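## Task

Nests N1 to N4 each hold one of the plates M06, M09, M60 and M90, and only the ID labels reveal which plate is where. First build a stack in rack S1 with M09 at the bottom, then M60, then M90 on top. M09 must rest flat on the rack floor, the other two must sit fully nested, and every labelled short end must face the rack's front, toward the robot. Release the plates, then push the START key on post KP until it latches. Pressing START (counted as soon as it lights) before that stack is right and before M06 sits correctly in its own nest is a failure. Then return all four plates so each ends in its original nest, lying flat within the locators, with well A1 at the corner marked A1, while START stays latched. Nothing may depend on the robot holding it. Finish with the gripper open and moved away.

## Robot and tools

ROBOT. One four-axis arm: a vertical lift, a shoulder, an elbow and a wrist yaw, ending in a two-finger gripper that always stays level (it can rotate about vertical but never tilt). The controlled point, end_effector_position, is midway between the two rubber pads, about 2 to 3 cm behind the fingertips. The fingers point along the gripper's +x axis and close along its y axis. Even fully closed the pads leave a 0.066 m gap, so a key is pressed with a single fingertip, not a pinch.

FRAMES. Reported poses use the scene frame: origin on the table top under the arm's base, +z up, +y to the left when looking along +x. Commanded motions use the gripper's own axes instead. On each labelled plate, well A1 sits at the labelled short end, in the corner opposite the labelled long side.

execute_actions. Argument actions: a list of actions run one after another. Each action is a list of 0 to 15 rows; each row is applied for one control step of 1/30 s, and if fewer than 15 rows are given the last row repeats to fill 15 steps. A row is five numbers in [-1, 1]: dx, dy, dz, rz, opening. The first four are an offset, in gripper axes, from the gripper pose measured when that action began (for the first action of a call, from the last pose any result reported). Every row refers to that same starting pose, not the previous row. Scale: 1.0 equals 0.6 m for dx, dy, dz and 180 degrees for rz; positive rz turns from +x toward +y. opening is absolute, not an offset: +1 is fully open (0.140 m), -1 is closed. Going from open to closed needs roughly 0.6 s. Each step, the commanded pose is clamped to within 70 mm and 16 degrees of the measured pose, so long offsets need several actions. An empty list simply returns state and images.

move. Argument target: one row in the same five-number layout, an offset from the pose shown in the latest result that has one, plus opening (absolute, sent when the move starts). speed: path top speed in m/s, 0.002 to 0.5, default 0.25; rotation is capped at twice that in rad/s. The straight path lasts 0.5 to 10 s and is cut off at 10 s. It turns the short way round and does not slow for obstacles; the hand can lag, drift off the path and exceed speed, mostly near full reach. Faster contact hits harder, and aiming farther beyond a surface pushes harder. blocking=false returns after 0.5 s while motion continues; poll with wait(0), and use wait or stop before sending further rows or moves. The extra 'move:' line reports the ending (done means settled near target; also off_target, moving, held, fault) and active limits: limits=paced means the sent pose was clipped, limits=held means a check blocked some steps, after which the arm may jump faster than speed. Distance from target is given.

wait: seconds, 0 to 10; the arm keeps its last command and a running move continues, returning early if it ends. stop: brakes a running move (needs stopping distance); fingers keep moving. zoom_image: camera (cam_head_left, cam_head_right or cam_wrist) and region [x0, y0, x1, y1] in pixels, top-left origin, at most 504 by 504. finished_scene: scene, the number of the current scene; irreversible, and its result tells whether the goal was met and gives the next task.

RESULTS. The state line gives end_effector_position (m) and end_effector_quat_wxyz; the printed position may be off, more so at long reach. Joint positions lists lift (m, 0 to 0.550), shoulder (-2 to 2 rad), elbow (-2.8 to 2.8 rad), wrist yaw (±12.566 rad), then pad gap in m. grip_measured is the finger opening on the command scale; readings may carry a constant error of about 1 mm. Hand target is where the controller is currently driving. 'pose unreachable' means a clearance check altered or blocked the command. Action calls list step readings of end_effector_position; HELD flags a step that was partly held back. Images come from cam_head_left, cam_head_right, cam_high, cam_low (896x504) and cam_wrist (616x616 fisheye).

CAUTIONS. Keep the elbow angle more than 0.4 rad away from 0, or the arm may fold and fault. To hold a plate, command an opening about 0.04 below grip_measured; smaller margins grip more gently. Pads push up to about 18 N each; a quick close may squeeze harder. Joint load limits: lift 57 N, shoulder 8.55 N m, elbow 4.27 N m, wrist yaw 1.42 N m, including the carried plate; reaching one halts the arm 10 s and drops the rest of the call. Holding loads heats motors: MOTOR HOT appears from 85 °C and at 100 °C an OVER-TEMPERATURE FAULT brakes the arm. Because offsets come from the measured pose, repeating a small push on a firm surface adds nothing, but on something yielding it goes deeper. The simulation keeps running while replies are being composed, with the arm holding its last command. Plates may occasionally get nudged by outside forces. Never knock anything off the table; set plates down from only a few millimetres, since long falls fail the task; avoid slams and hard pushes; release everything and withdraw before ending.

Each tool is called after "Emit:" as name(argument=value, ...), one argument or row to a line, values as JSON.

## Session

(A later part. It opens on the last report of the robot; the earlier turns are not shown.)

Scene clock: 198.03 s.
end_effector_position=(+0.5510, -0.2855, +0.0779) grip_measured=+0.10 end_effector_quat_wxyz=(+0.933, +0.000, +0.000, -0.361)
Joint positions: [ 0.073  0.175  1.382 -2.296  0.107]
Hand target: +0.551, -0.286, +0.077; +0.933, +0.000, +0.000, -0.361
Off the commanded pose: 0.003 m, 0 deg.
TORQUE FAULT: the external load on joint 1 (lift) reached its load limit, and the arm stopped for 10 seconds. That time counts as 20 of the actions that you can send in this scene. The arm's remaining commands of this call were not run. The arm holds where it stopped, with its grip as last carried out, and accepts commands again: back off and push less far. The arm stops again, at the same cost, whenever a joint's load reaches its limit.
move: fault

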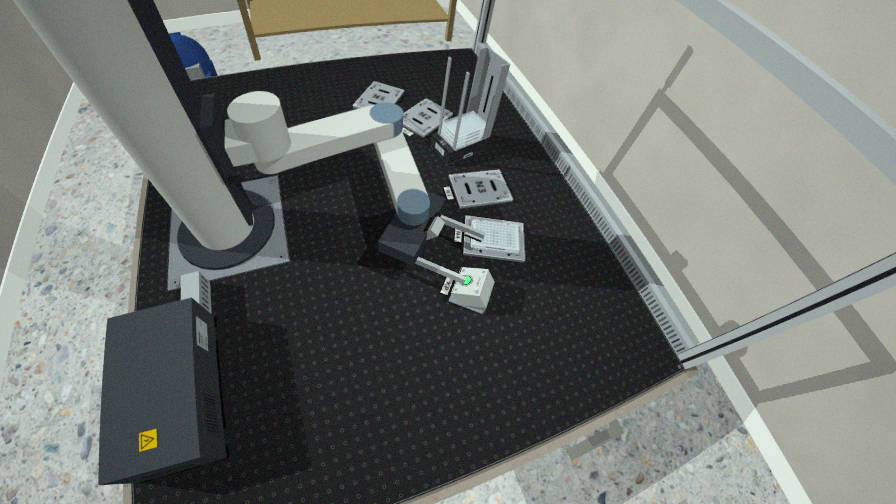

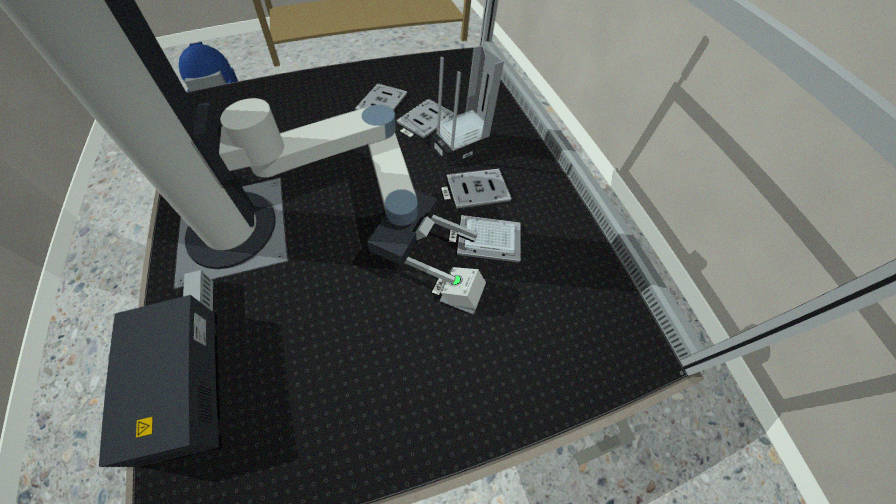

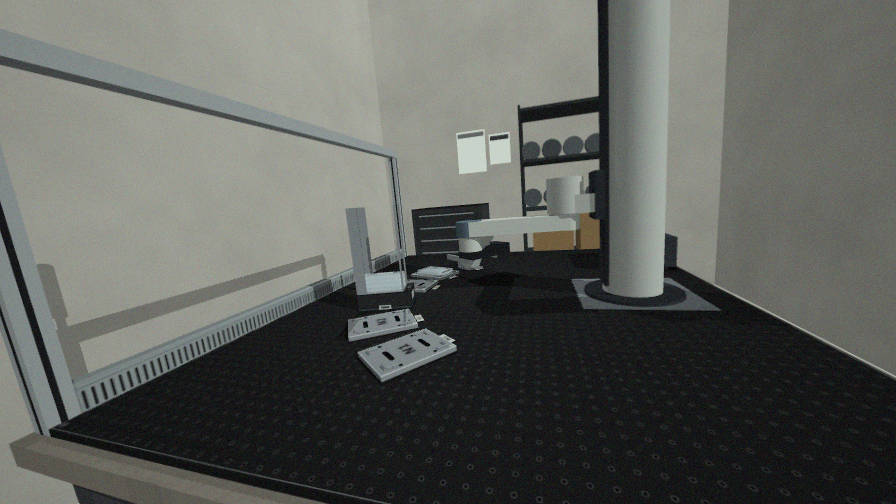

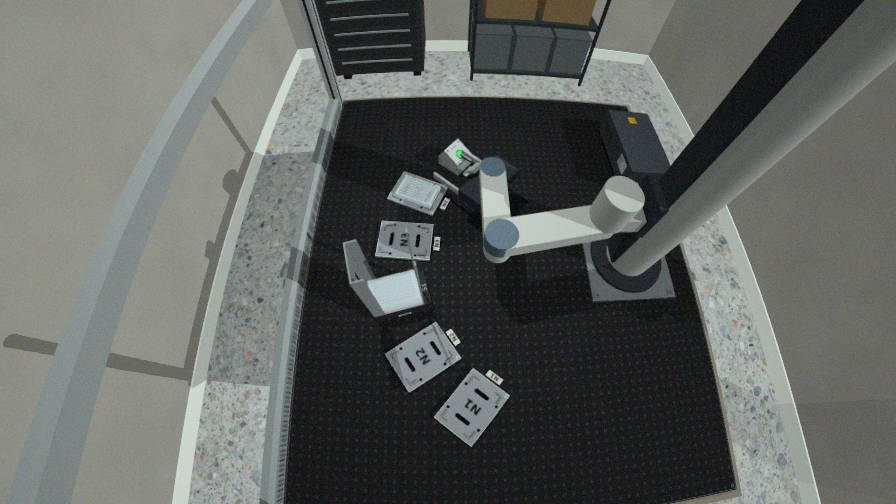

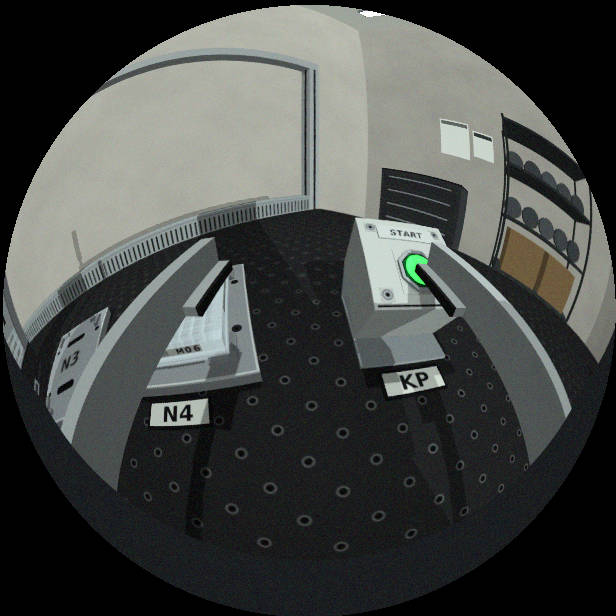

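Emit:
move(
  target=[-0.02,0,0.03,0,0.1],
  speed=0.05,
)

Emit:
zoom_image(
  camera="cam_wrist",
  region=[340,200,540,400],
)

Scene clock: 198.97 s.
end_effector_position=(+0.5421, -0.2775, +0.0960) grip_measured=+0.10 end_effector_quat_wxyz=(+0.932, +0.000, +0.000, -0.361)
Joint positions: [ 0.091  0.204  1.323 -2.266  0.107]
Hand target: +0.542, -0.277, +0.096; +0.933, +0.000, +0.000, -0.361
Off the commanded pose: 0.000 m, 0 deg.
move: done

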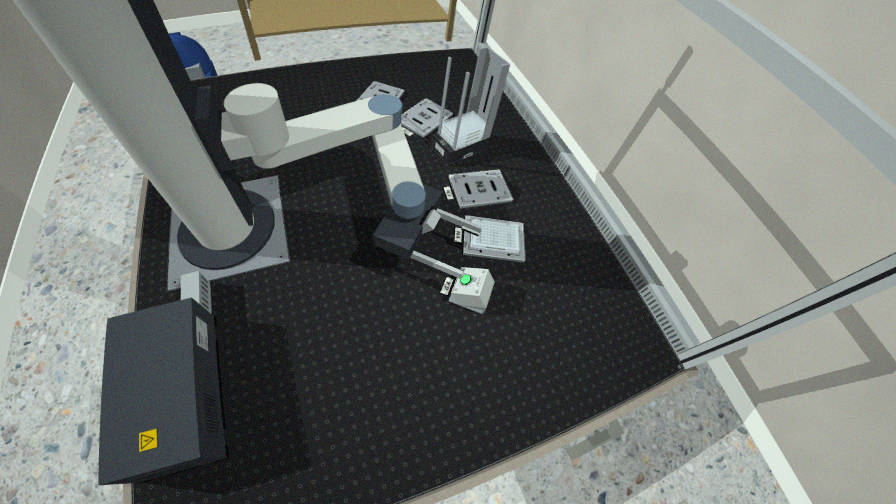

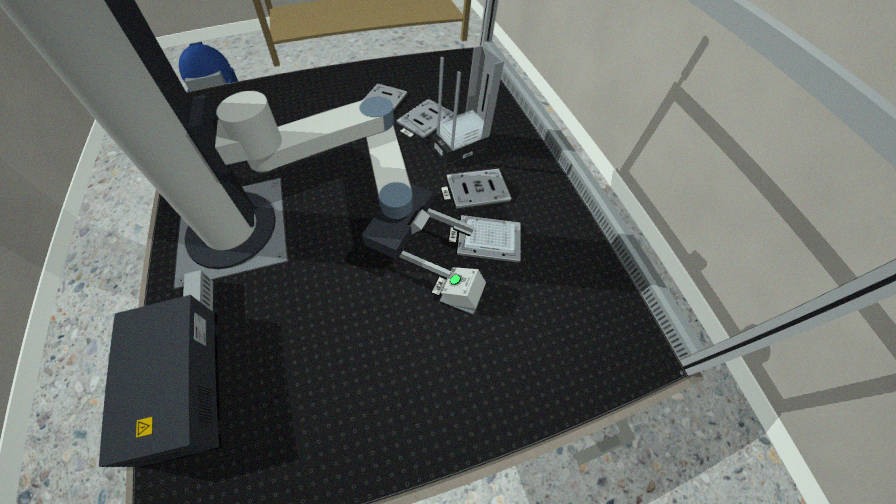

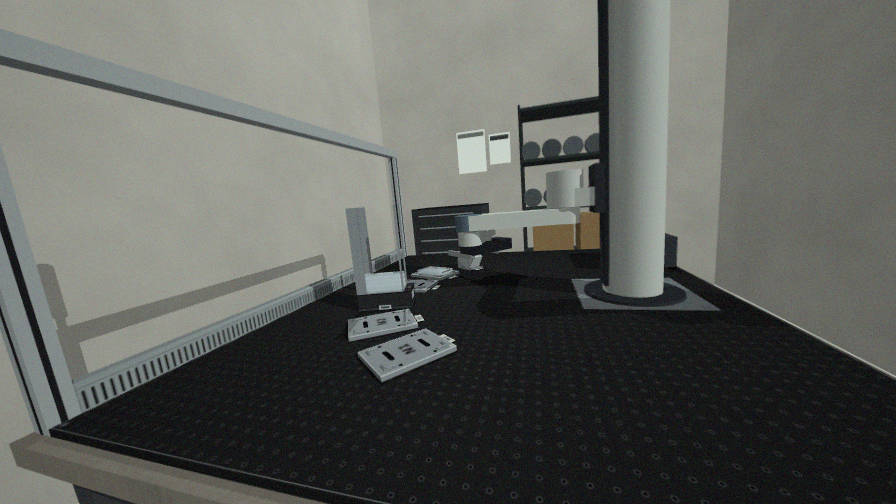

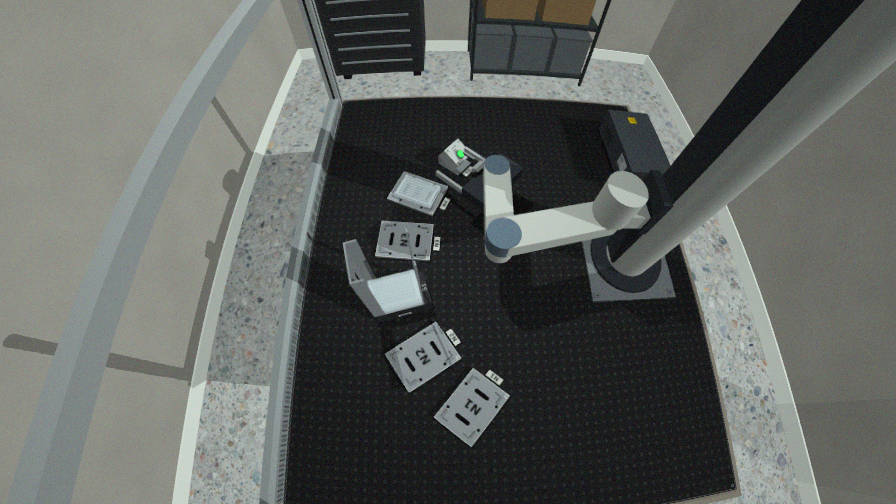

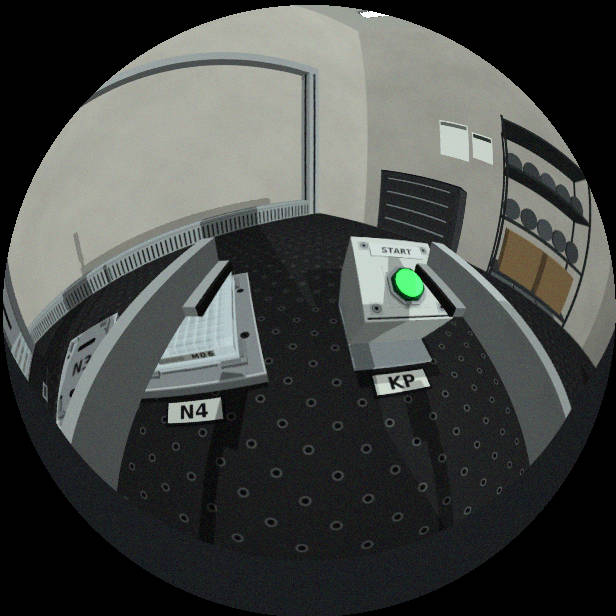

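Region (340, 200, 540, 400) of cam_wrist's 616x616 image, scaled by 2.520, with more detail than that image has.

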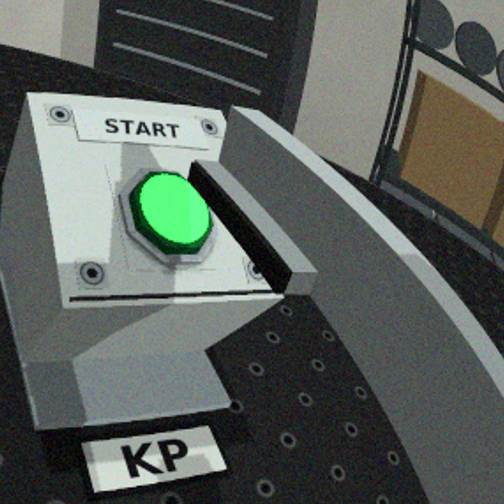

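Emit:
move(
  target=[-0.3798,0.4874,-0.0008,0.3183,0.1],
  speed=0.3,
)

Scene clock: 202.30 s.
end_effector_position=(+0.5706, +0.0924, +0.0956) grip_measured=+0.10 end_effector_quat_wxyz=(+0.991, +0.000, +0.000, +0.130)
Joint positions: [ 0.091  1.121  1.066 -1.925  0.107]
Hand target: +0.571, +0.092, +0.096; +0.992, +0.000, +0.000, +0.130
Off the commanded pose: 0.000 m, 0 deg.
move: done

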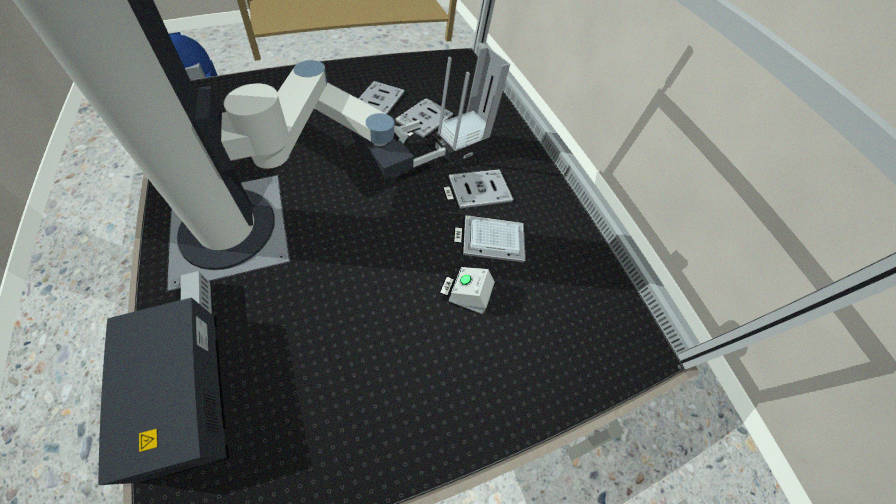

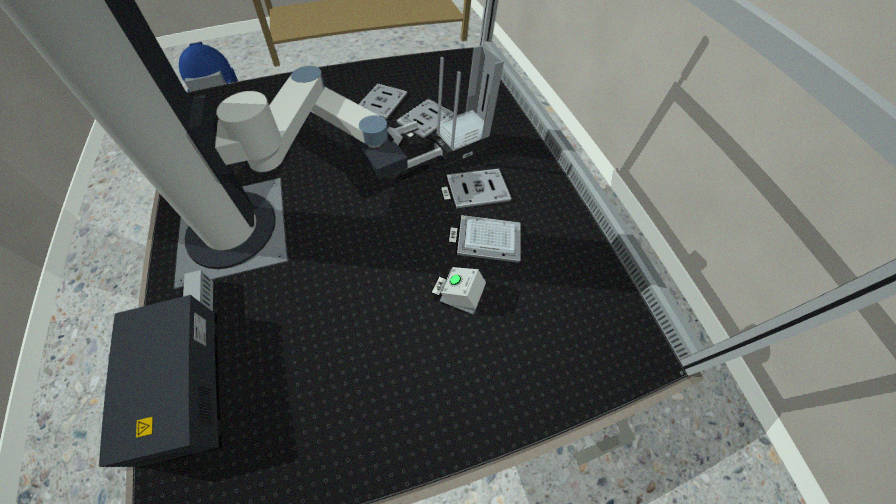

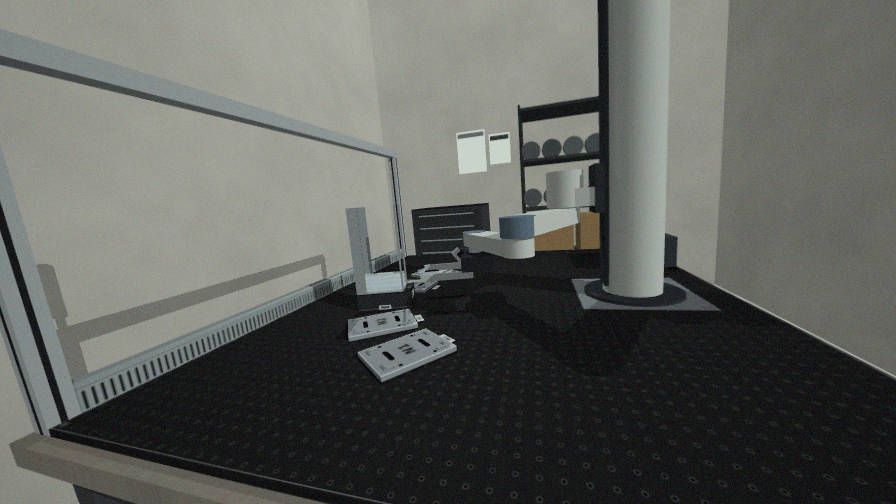

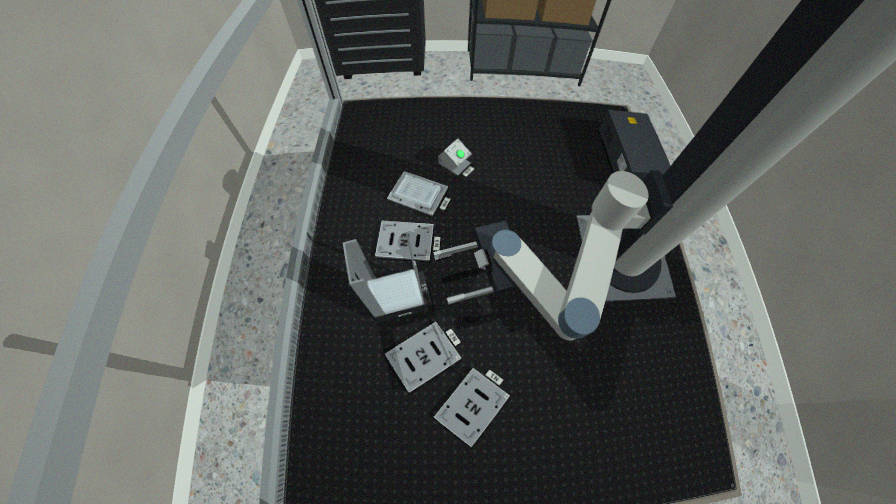

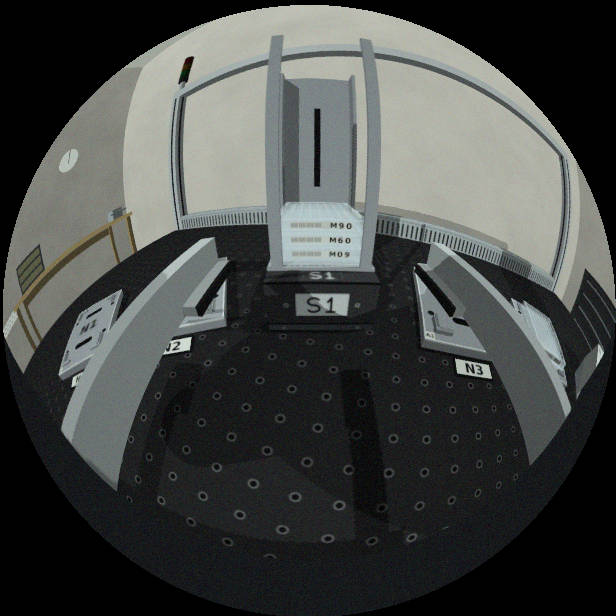

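Emit:
move(
  target=[0.2497,0,0,0,0.1],
  speed=0.2,
)

Scene clock: 203.70 s.
end_effector_position=(+0.7153, +0.1311, +0.0956) grip_measured=+0.10 end_effector_quat_wxyz=(+0.991, +0.000, +0.000, +0.130)
Joint positions: [ 0.091  0.818  1.85  -2.407  0.107]
Hand target: +0.715, +0.131, +0.096; +0.991, +0.000, +0.000, +0.130
Off the commanded pose: 0.000 m, 0 deg.
move: done

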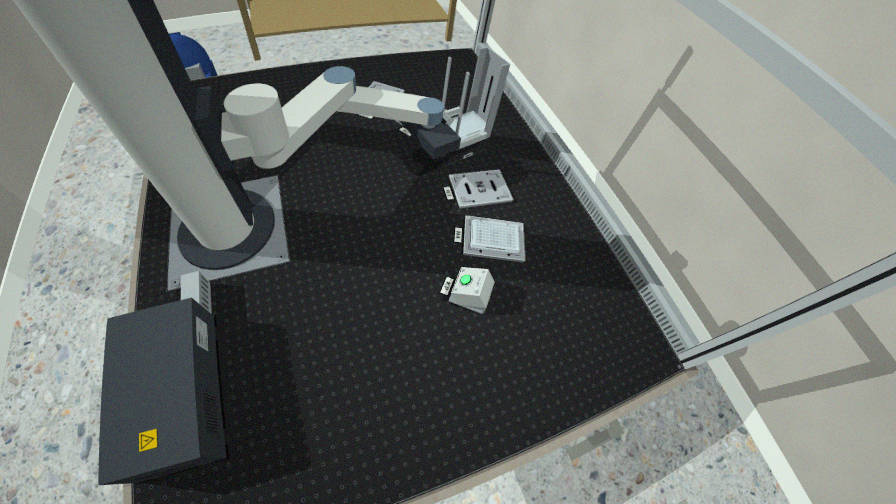

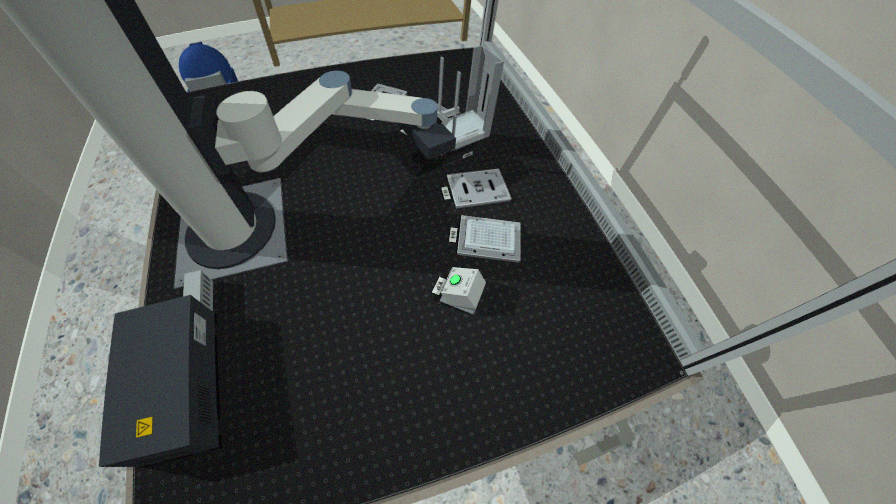

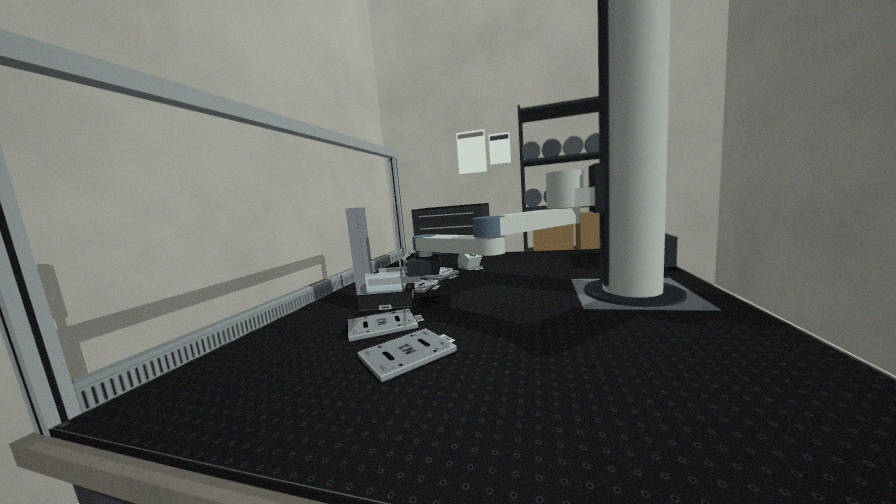

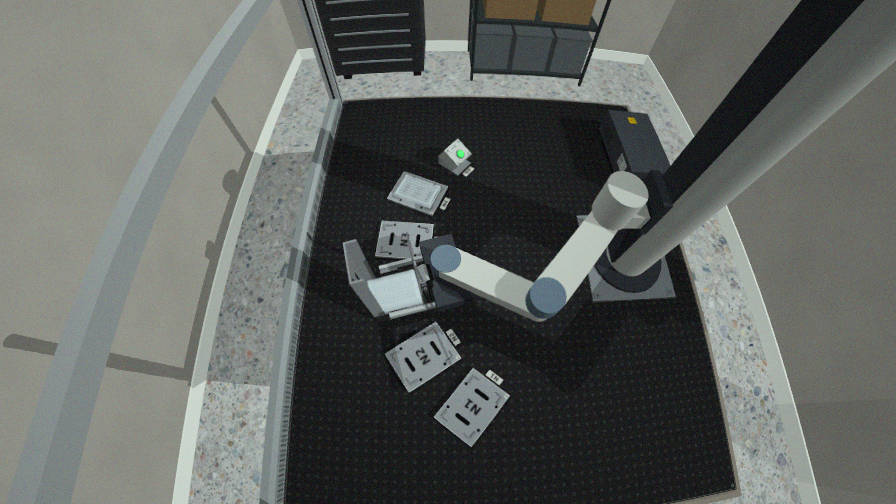

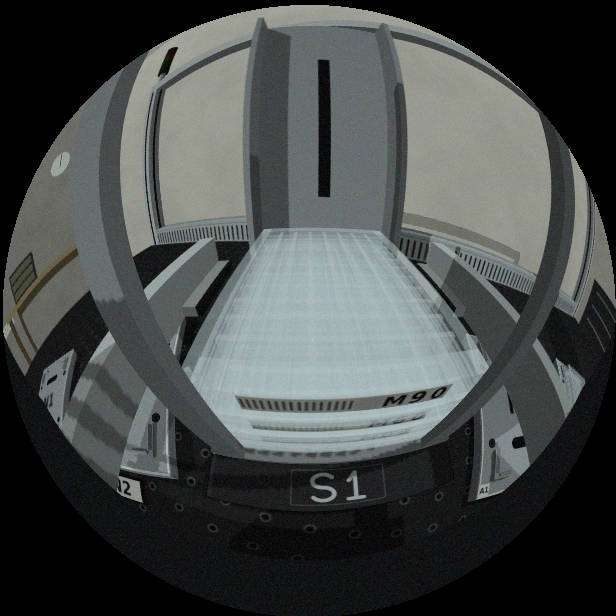

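Emit:
execute_actions(
  actions=[
    [[0,0,0,0,0.05],[0,0,0,0,0.0],[0,0,0,0,-0.05],[0,0,0,0,-0.1],[0,0,0,0,-0.15],[0,0,0,0,-0.2],[0,0,0,0,-0.25],[0,0,0,0,-0.3],[0,0,0,0,-0.34],[0,0,0,0,-0.38],[0,0,0,0,-0.41],[0,0,0,0,-0.43],[0,0,0,0,-0.445],[0,0,0,0,-0.455],[0,0,0,0,-0.46]],
    [[0,0,0,0,-0.47],[0,0,0,0,-0.475],[0,0,0,0,-0.48],[0,0,0,0,-0.485],[0,0,0,0,-0.49],[0,0,0,0,-0.495],[0,0,0,0,-0.5],[0,0,0,0,-0.505],[0,0,0,0,-0.51],[0,0,0,0,-0.515],[0,0,0,0,-0.52],[0,0,0,0,-0.525],[0,0,0,0,-0.53],[0,0,0,0,-0.535],[0,0,0,0,-0.54]],
  ],
)

Scene clock: 205.27 s.
end_effector_position=(+0.7153, +0.1311, +0.0956) grip_measured=-0.49 end_effector_quat_wxyz=(+0.991, +0.000, +0.000, +0.130)
Joint positions: [ 0.091  0.818  1.85  -2.407  0.085]
Hand target: +0.715, +0.131, +0.096; +0.991, +0.000, +0.000, +0.130
Off the commanded pose: 0.000 m, 0 deg.
Step readings (end_effector_position; steps 1 to 15: 1st action; 16 to 30: 2nd action):
0: (+0.7153, +0.1311, +0.0956)
1: (+0.7153, +0.1311, +0.0956)
2: (+0.7153, +0.1311, +0.0956)
4: (+0.7153, +0.1311, +0.0956)
8: (+0.7153, +0.1311, +0.0956)
15: (+0.7153, +0.1311, +0.0956)
16: (+0.7153, +0.1311, +0.0956)
17: (+0.7153, +0.1311, +0.0956)
19: (+0.7153, +0.1311, +0.0956)
23: (+0.7153, +0.1311, +0.0956)
30: end_effector_position above

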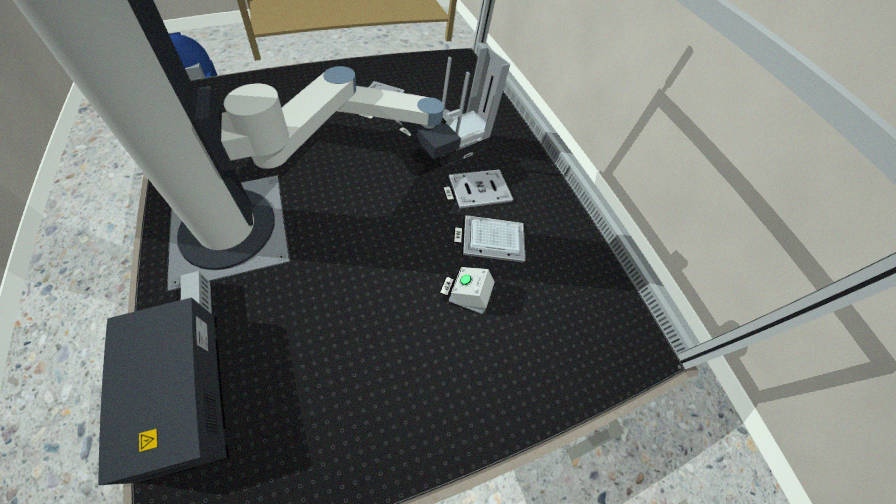

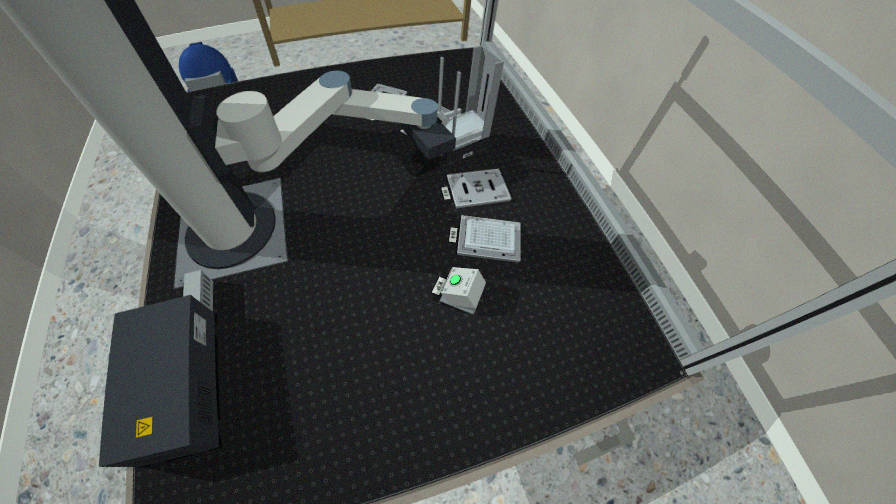

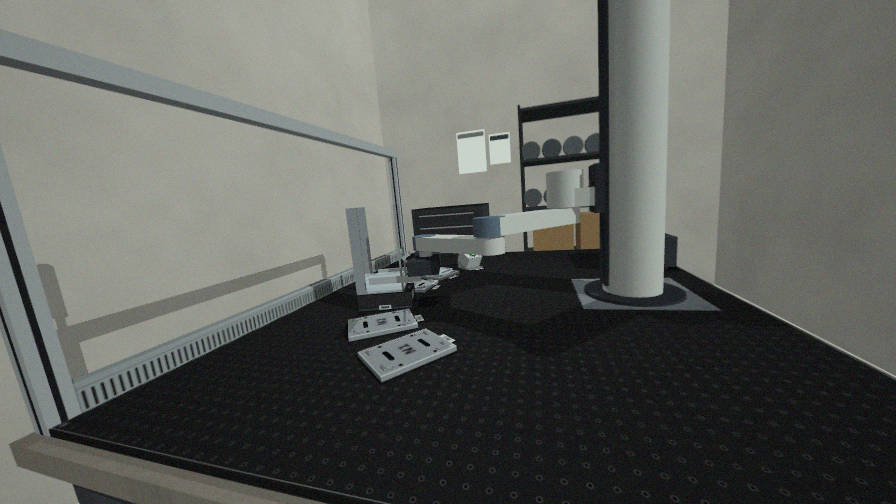

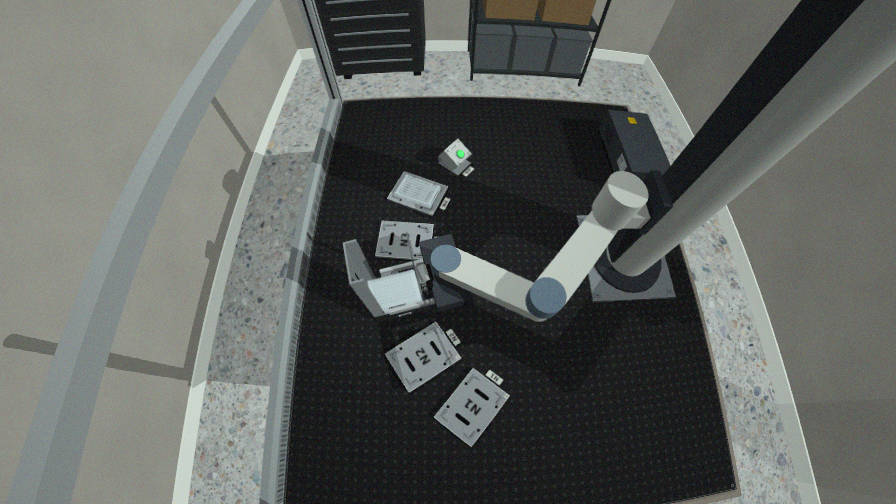

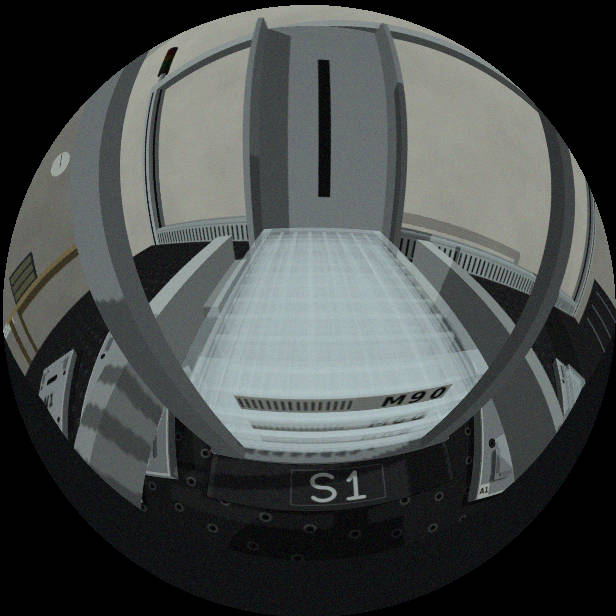

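Emit:
move(
  target=[0,0,0.03,0,-0.54],
  speed=0.04,
)

Emit:
zoom_image(
  camera="cam_wrist",
  region=[150,180,530,520],
)

Scene clock: 206.27 s.
end_effector_position=(+0.7153, +0.1311, +0.1136) grip_measured=-0.49 end_effector_quat_wxyz=(+0.991, +0.000, +0.000, +0.130)
Joint positions: [ 0.109  0.818  1.851 -2.407  0.085]
Hand target: +0.715, +0.131, +0.114; +0.991, +0.000, +0.000, +0.130
Off the commanded pose: 0.000 m, 0 deg.
move: done

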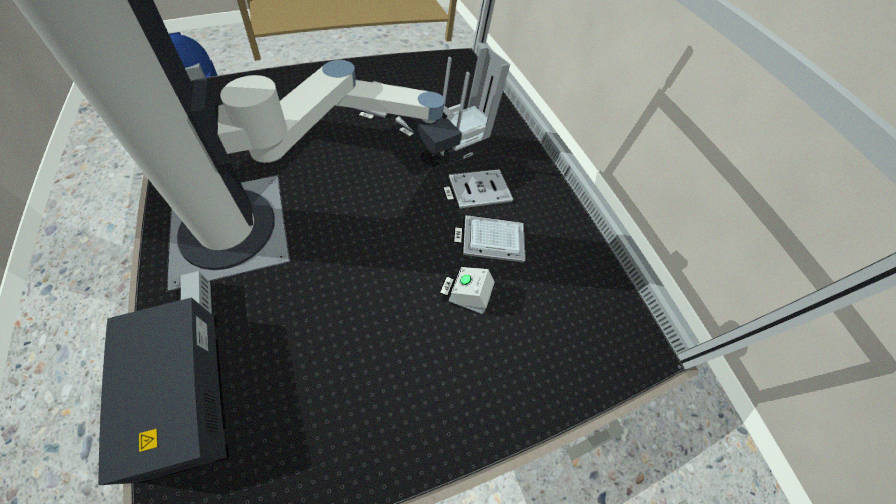

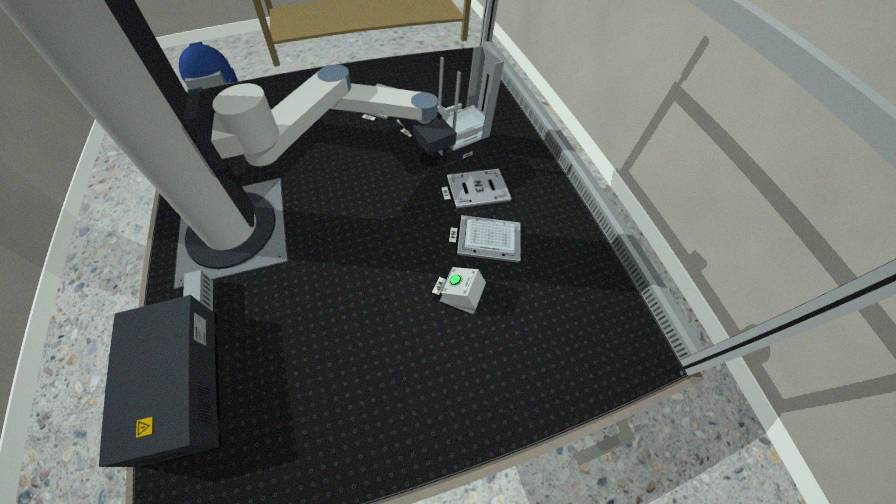

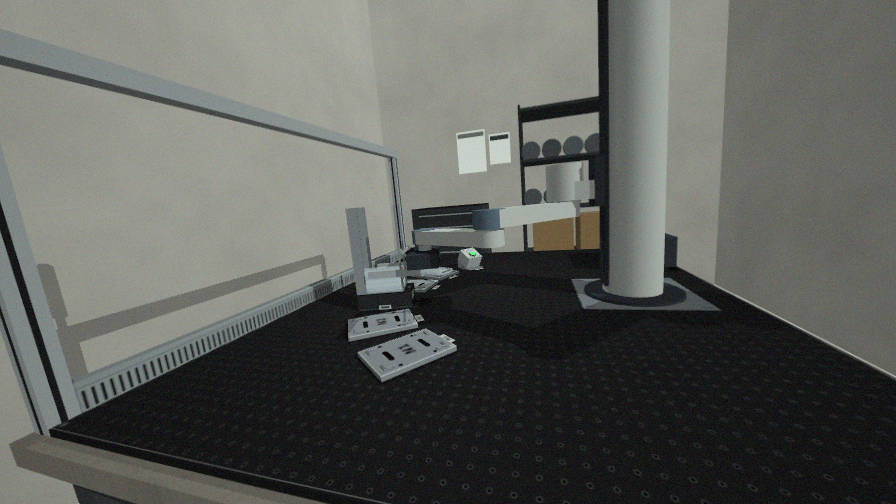

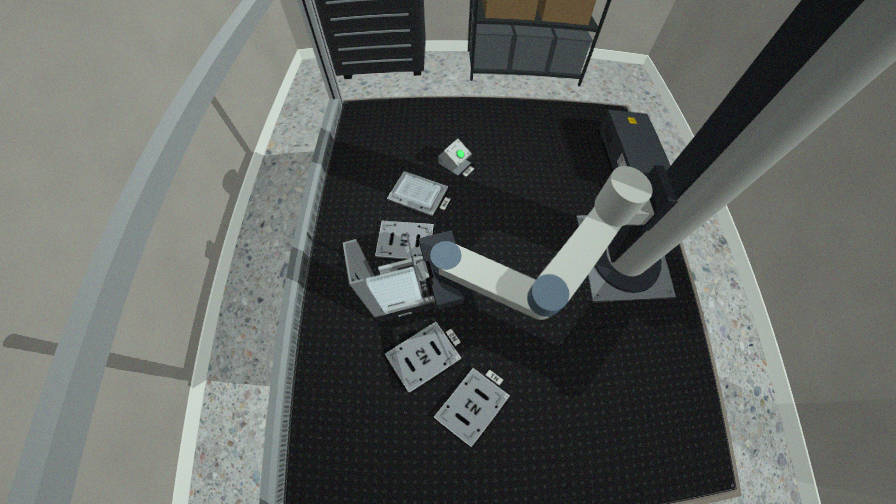

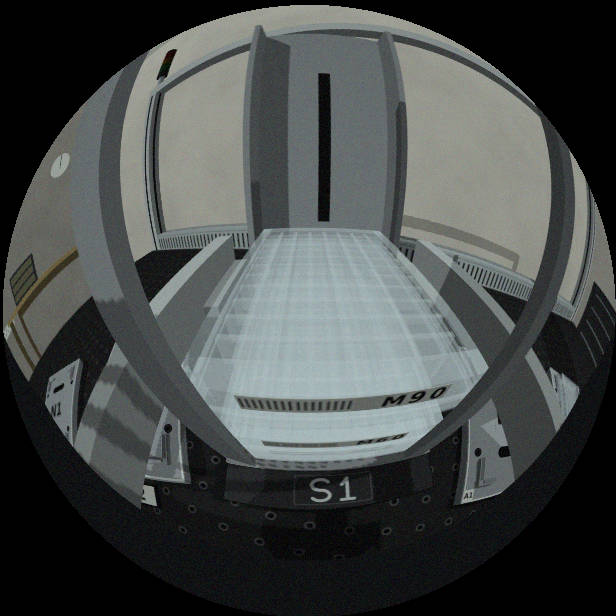

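Region (150, 180, 530, 520) of cam_wrist's 616x616 image, scaled by 1.326, with more detail than that image has; it fills the top 451 rows of this view, and the rest is white.

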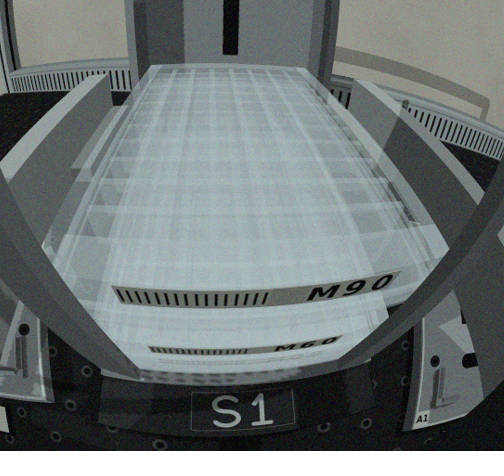

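Emit:
move(
  target=[0,0,0.394,0,-0.54],
  speed=0.2,
)

Scene clock: 208.07 s.
end_effector_position=(+0.7153, +0.1311, +0.3501) grip_measured=-0.49 end_effector_quat_wxyz=(+0.991, +0.000, +0.000, +0.131)
Joint positions: [ 0.345  0.818  1.851 -2.407  0.085]
Hand target: +0.715, +0.131, +0.350; +0.991, +0.000, +0.000, +0.130
Off the commanded pose: 0.000 m, 0 deg.
move: done

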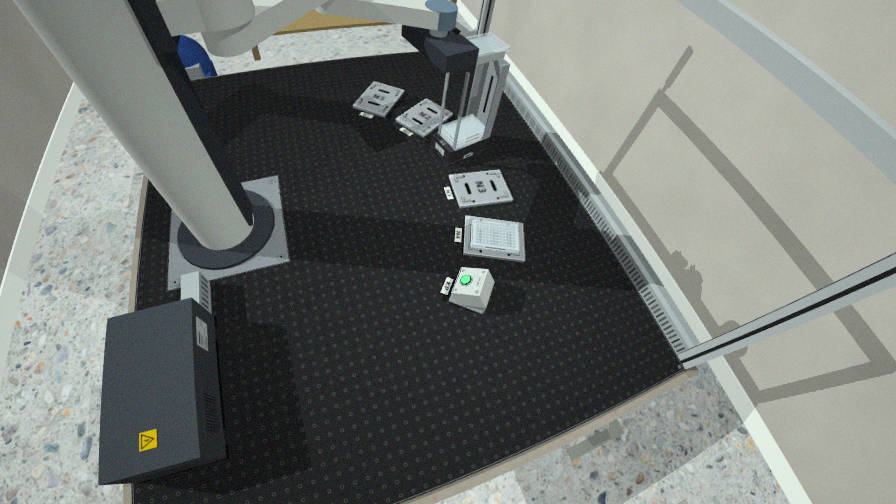

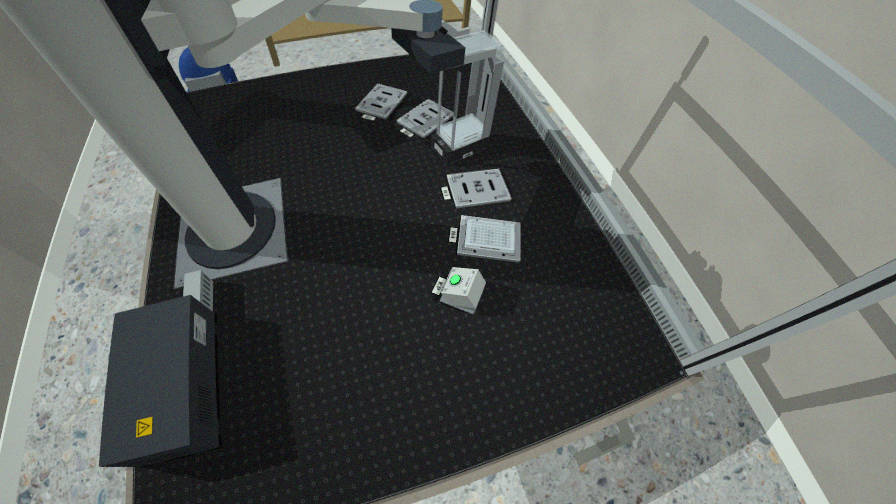

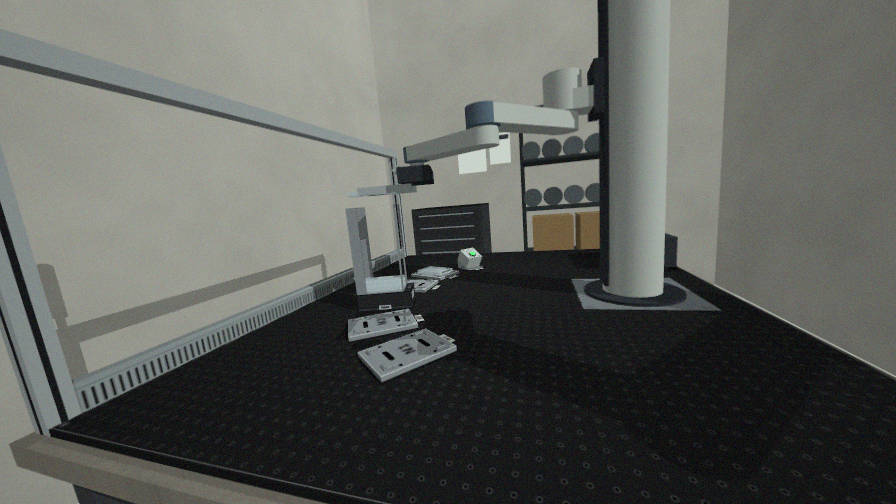

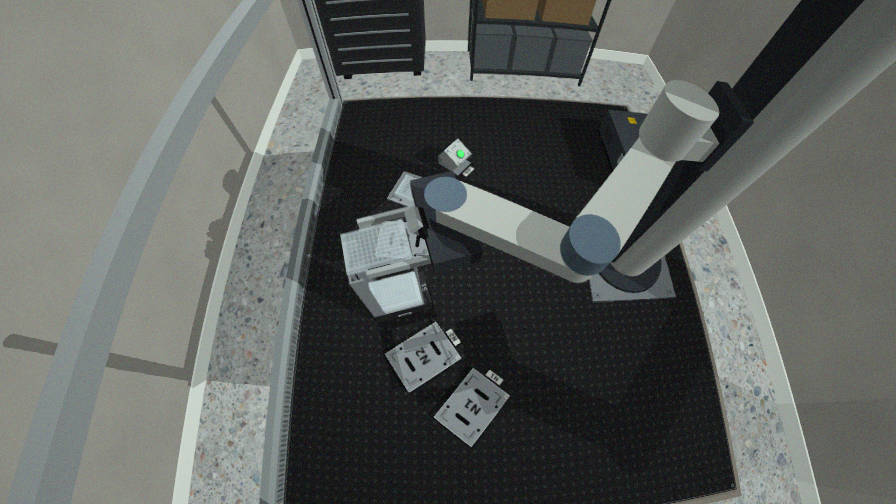

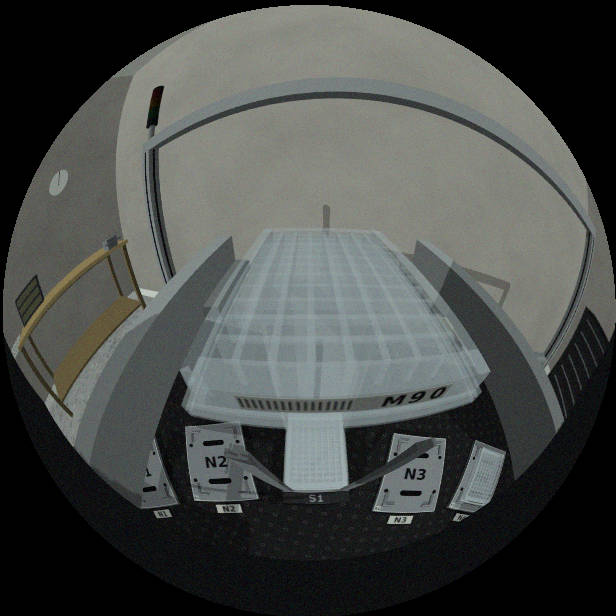

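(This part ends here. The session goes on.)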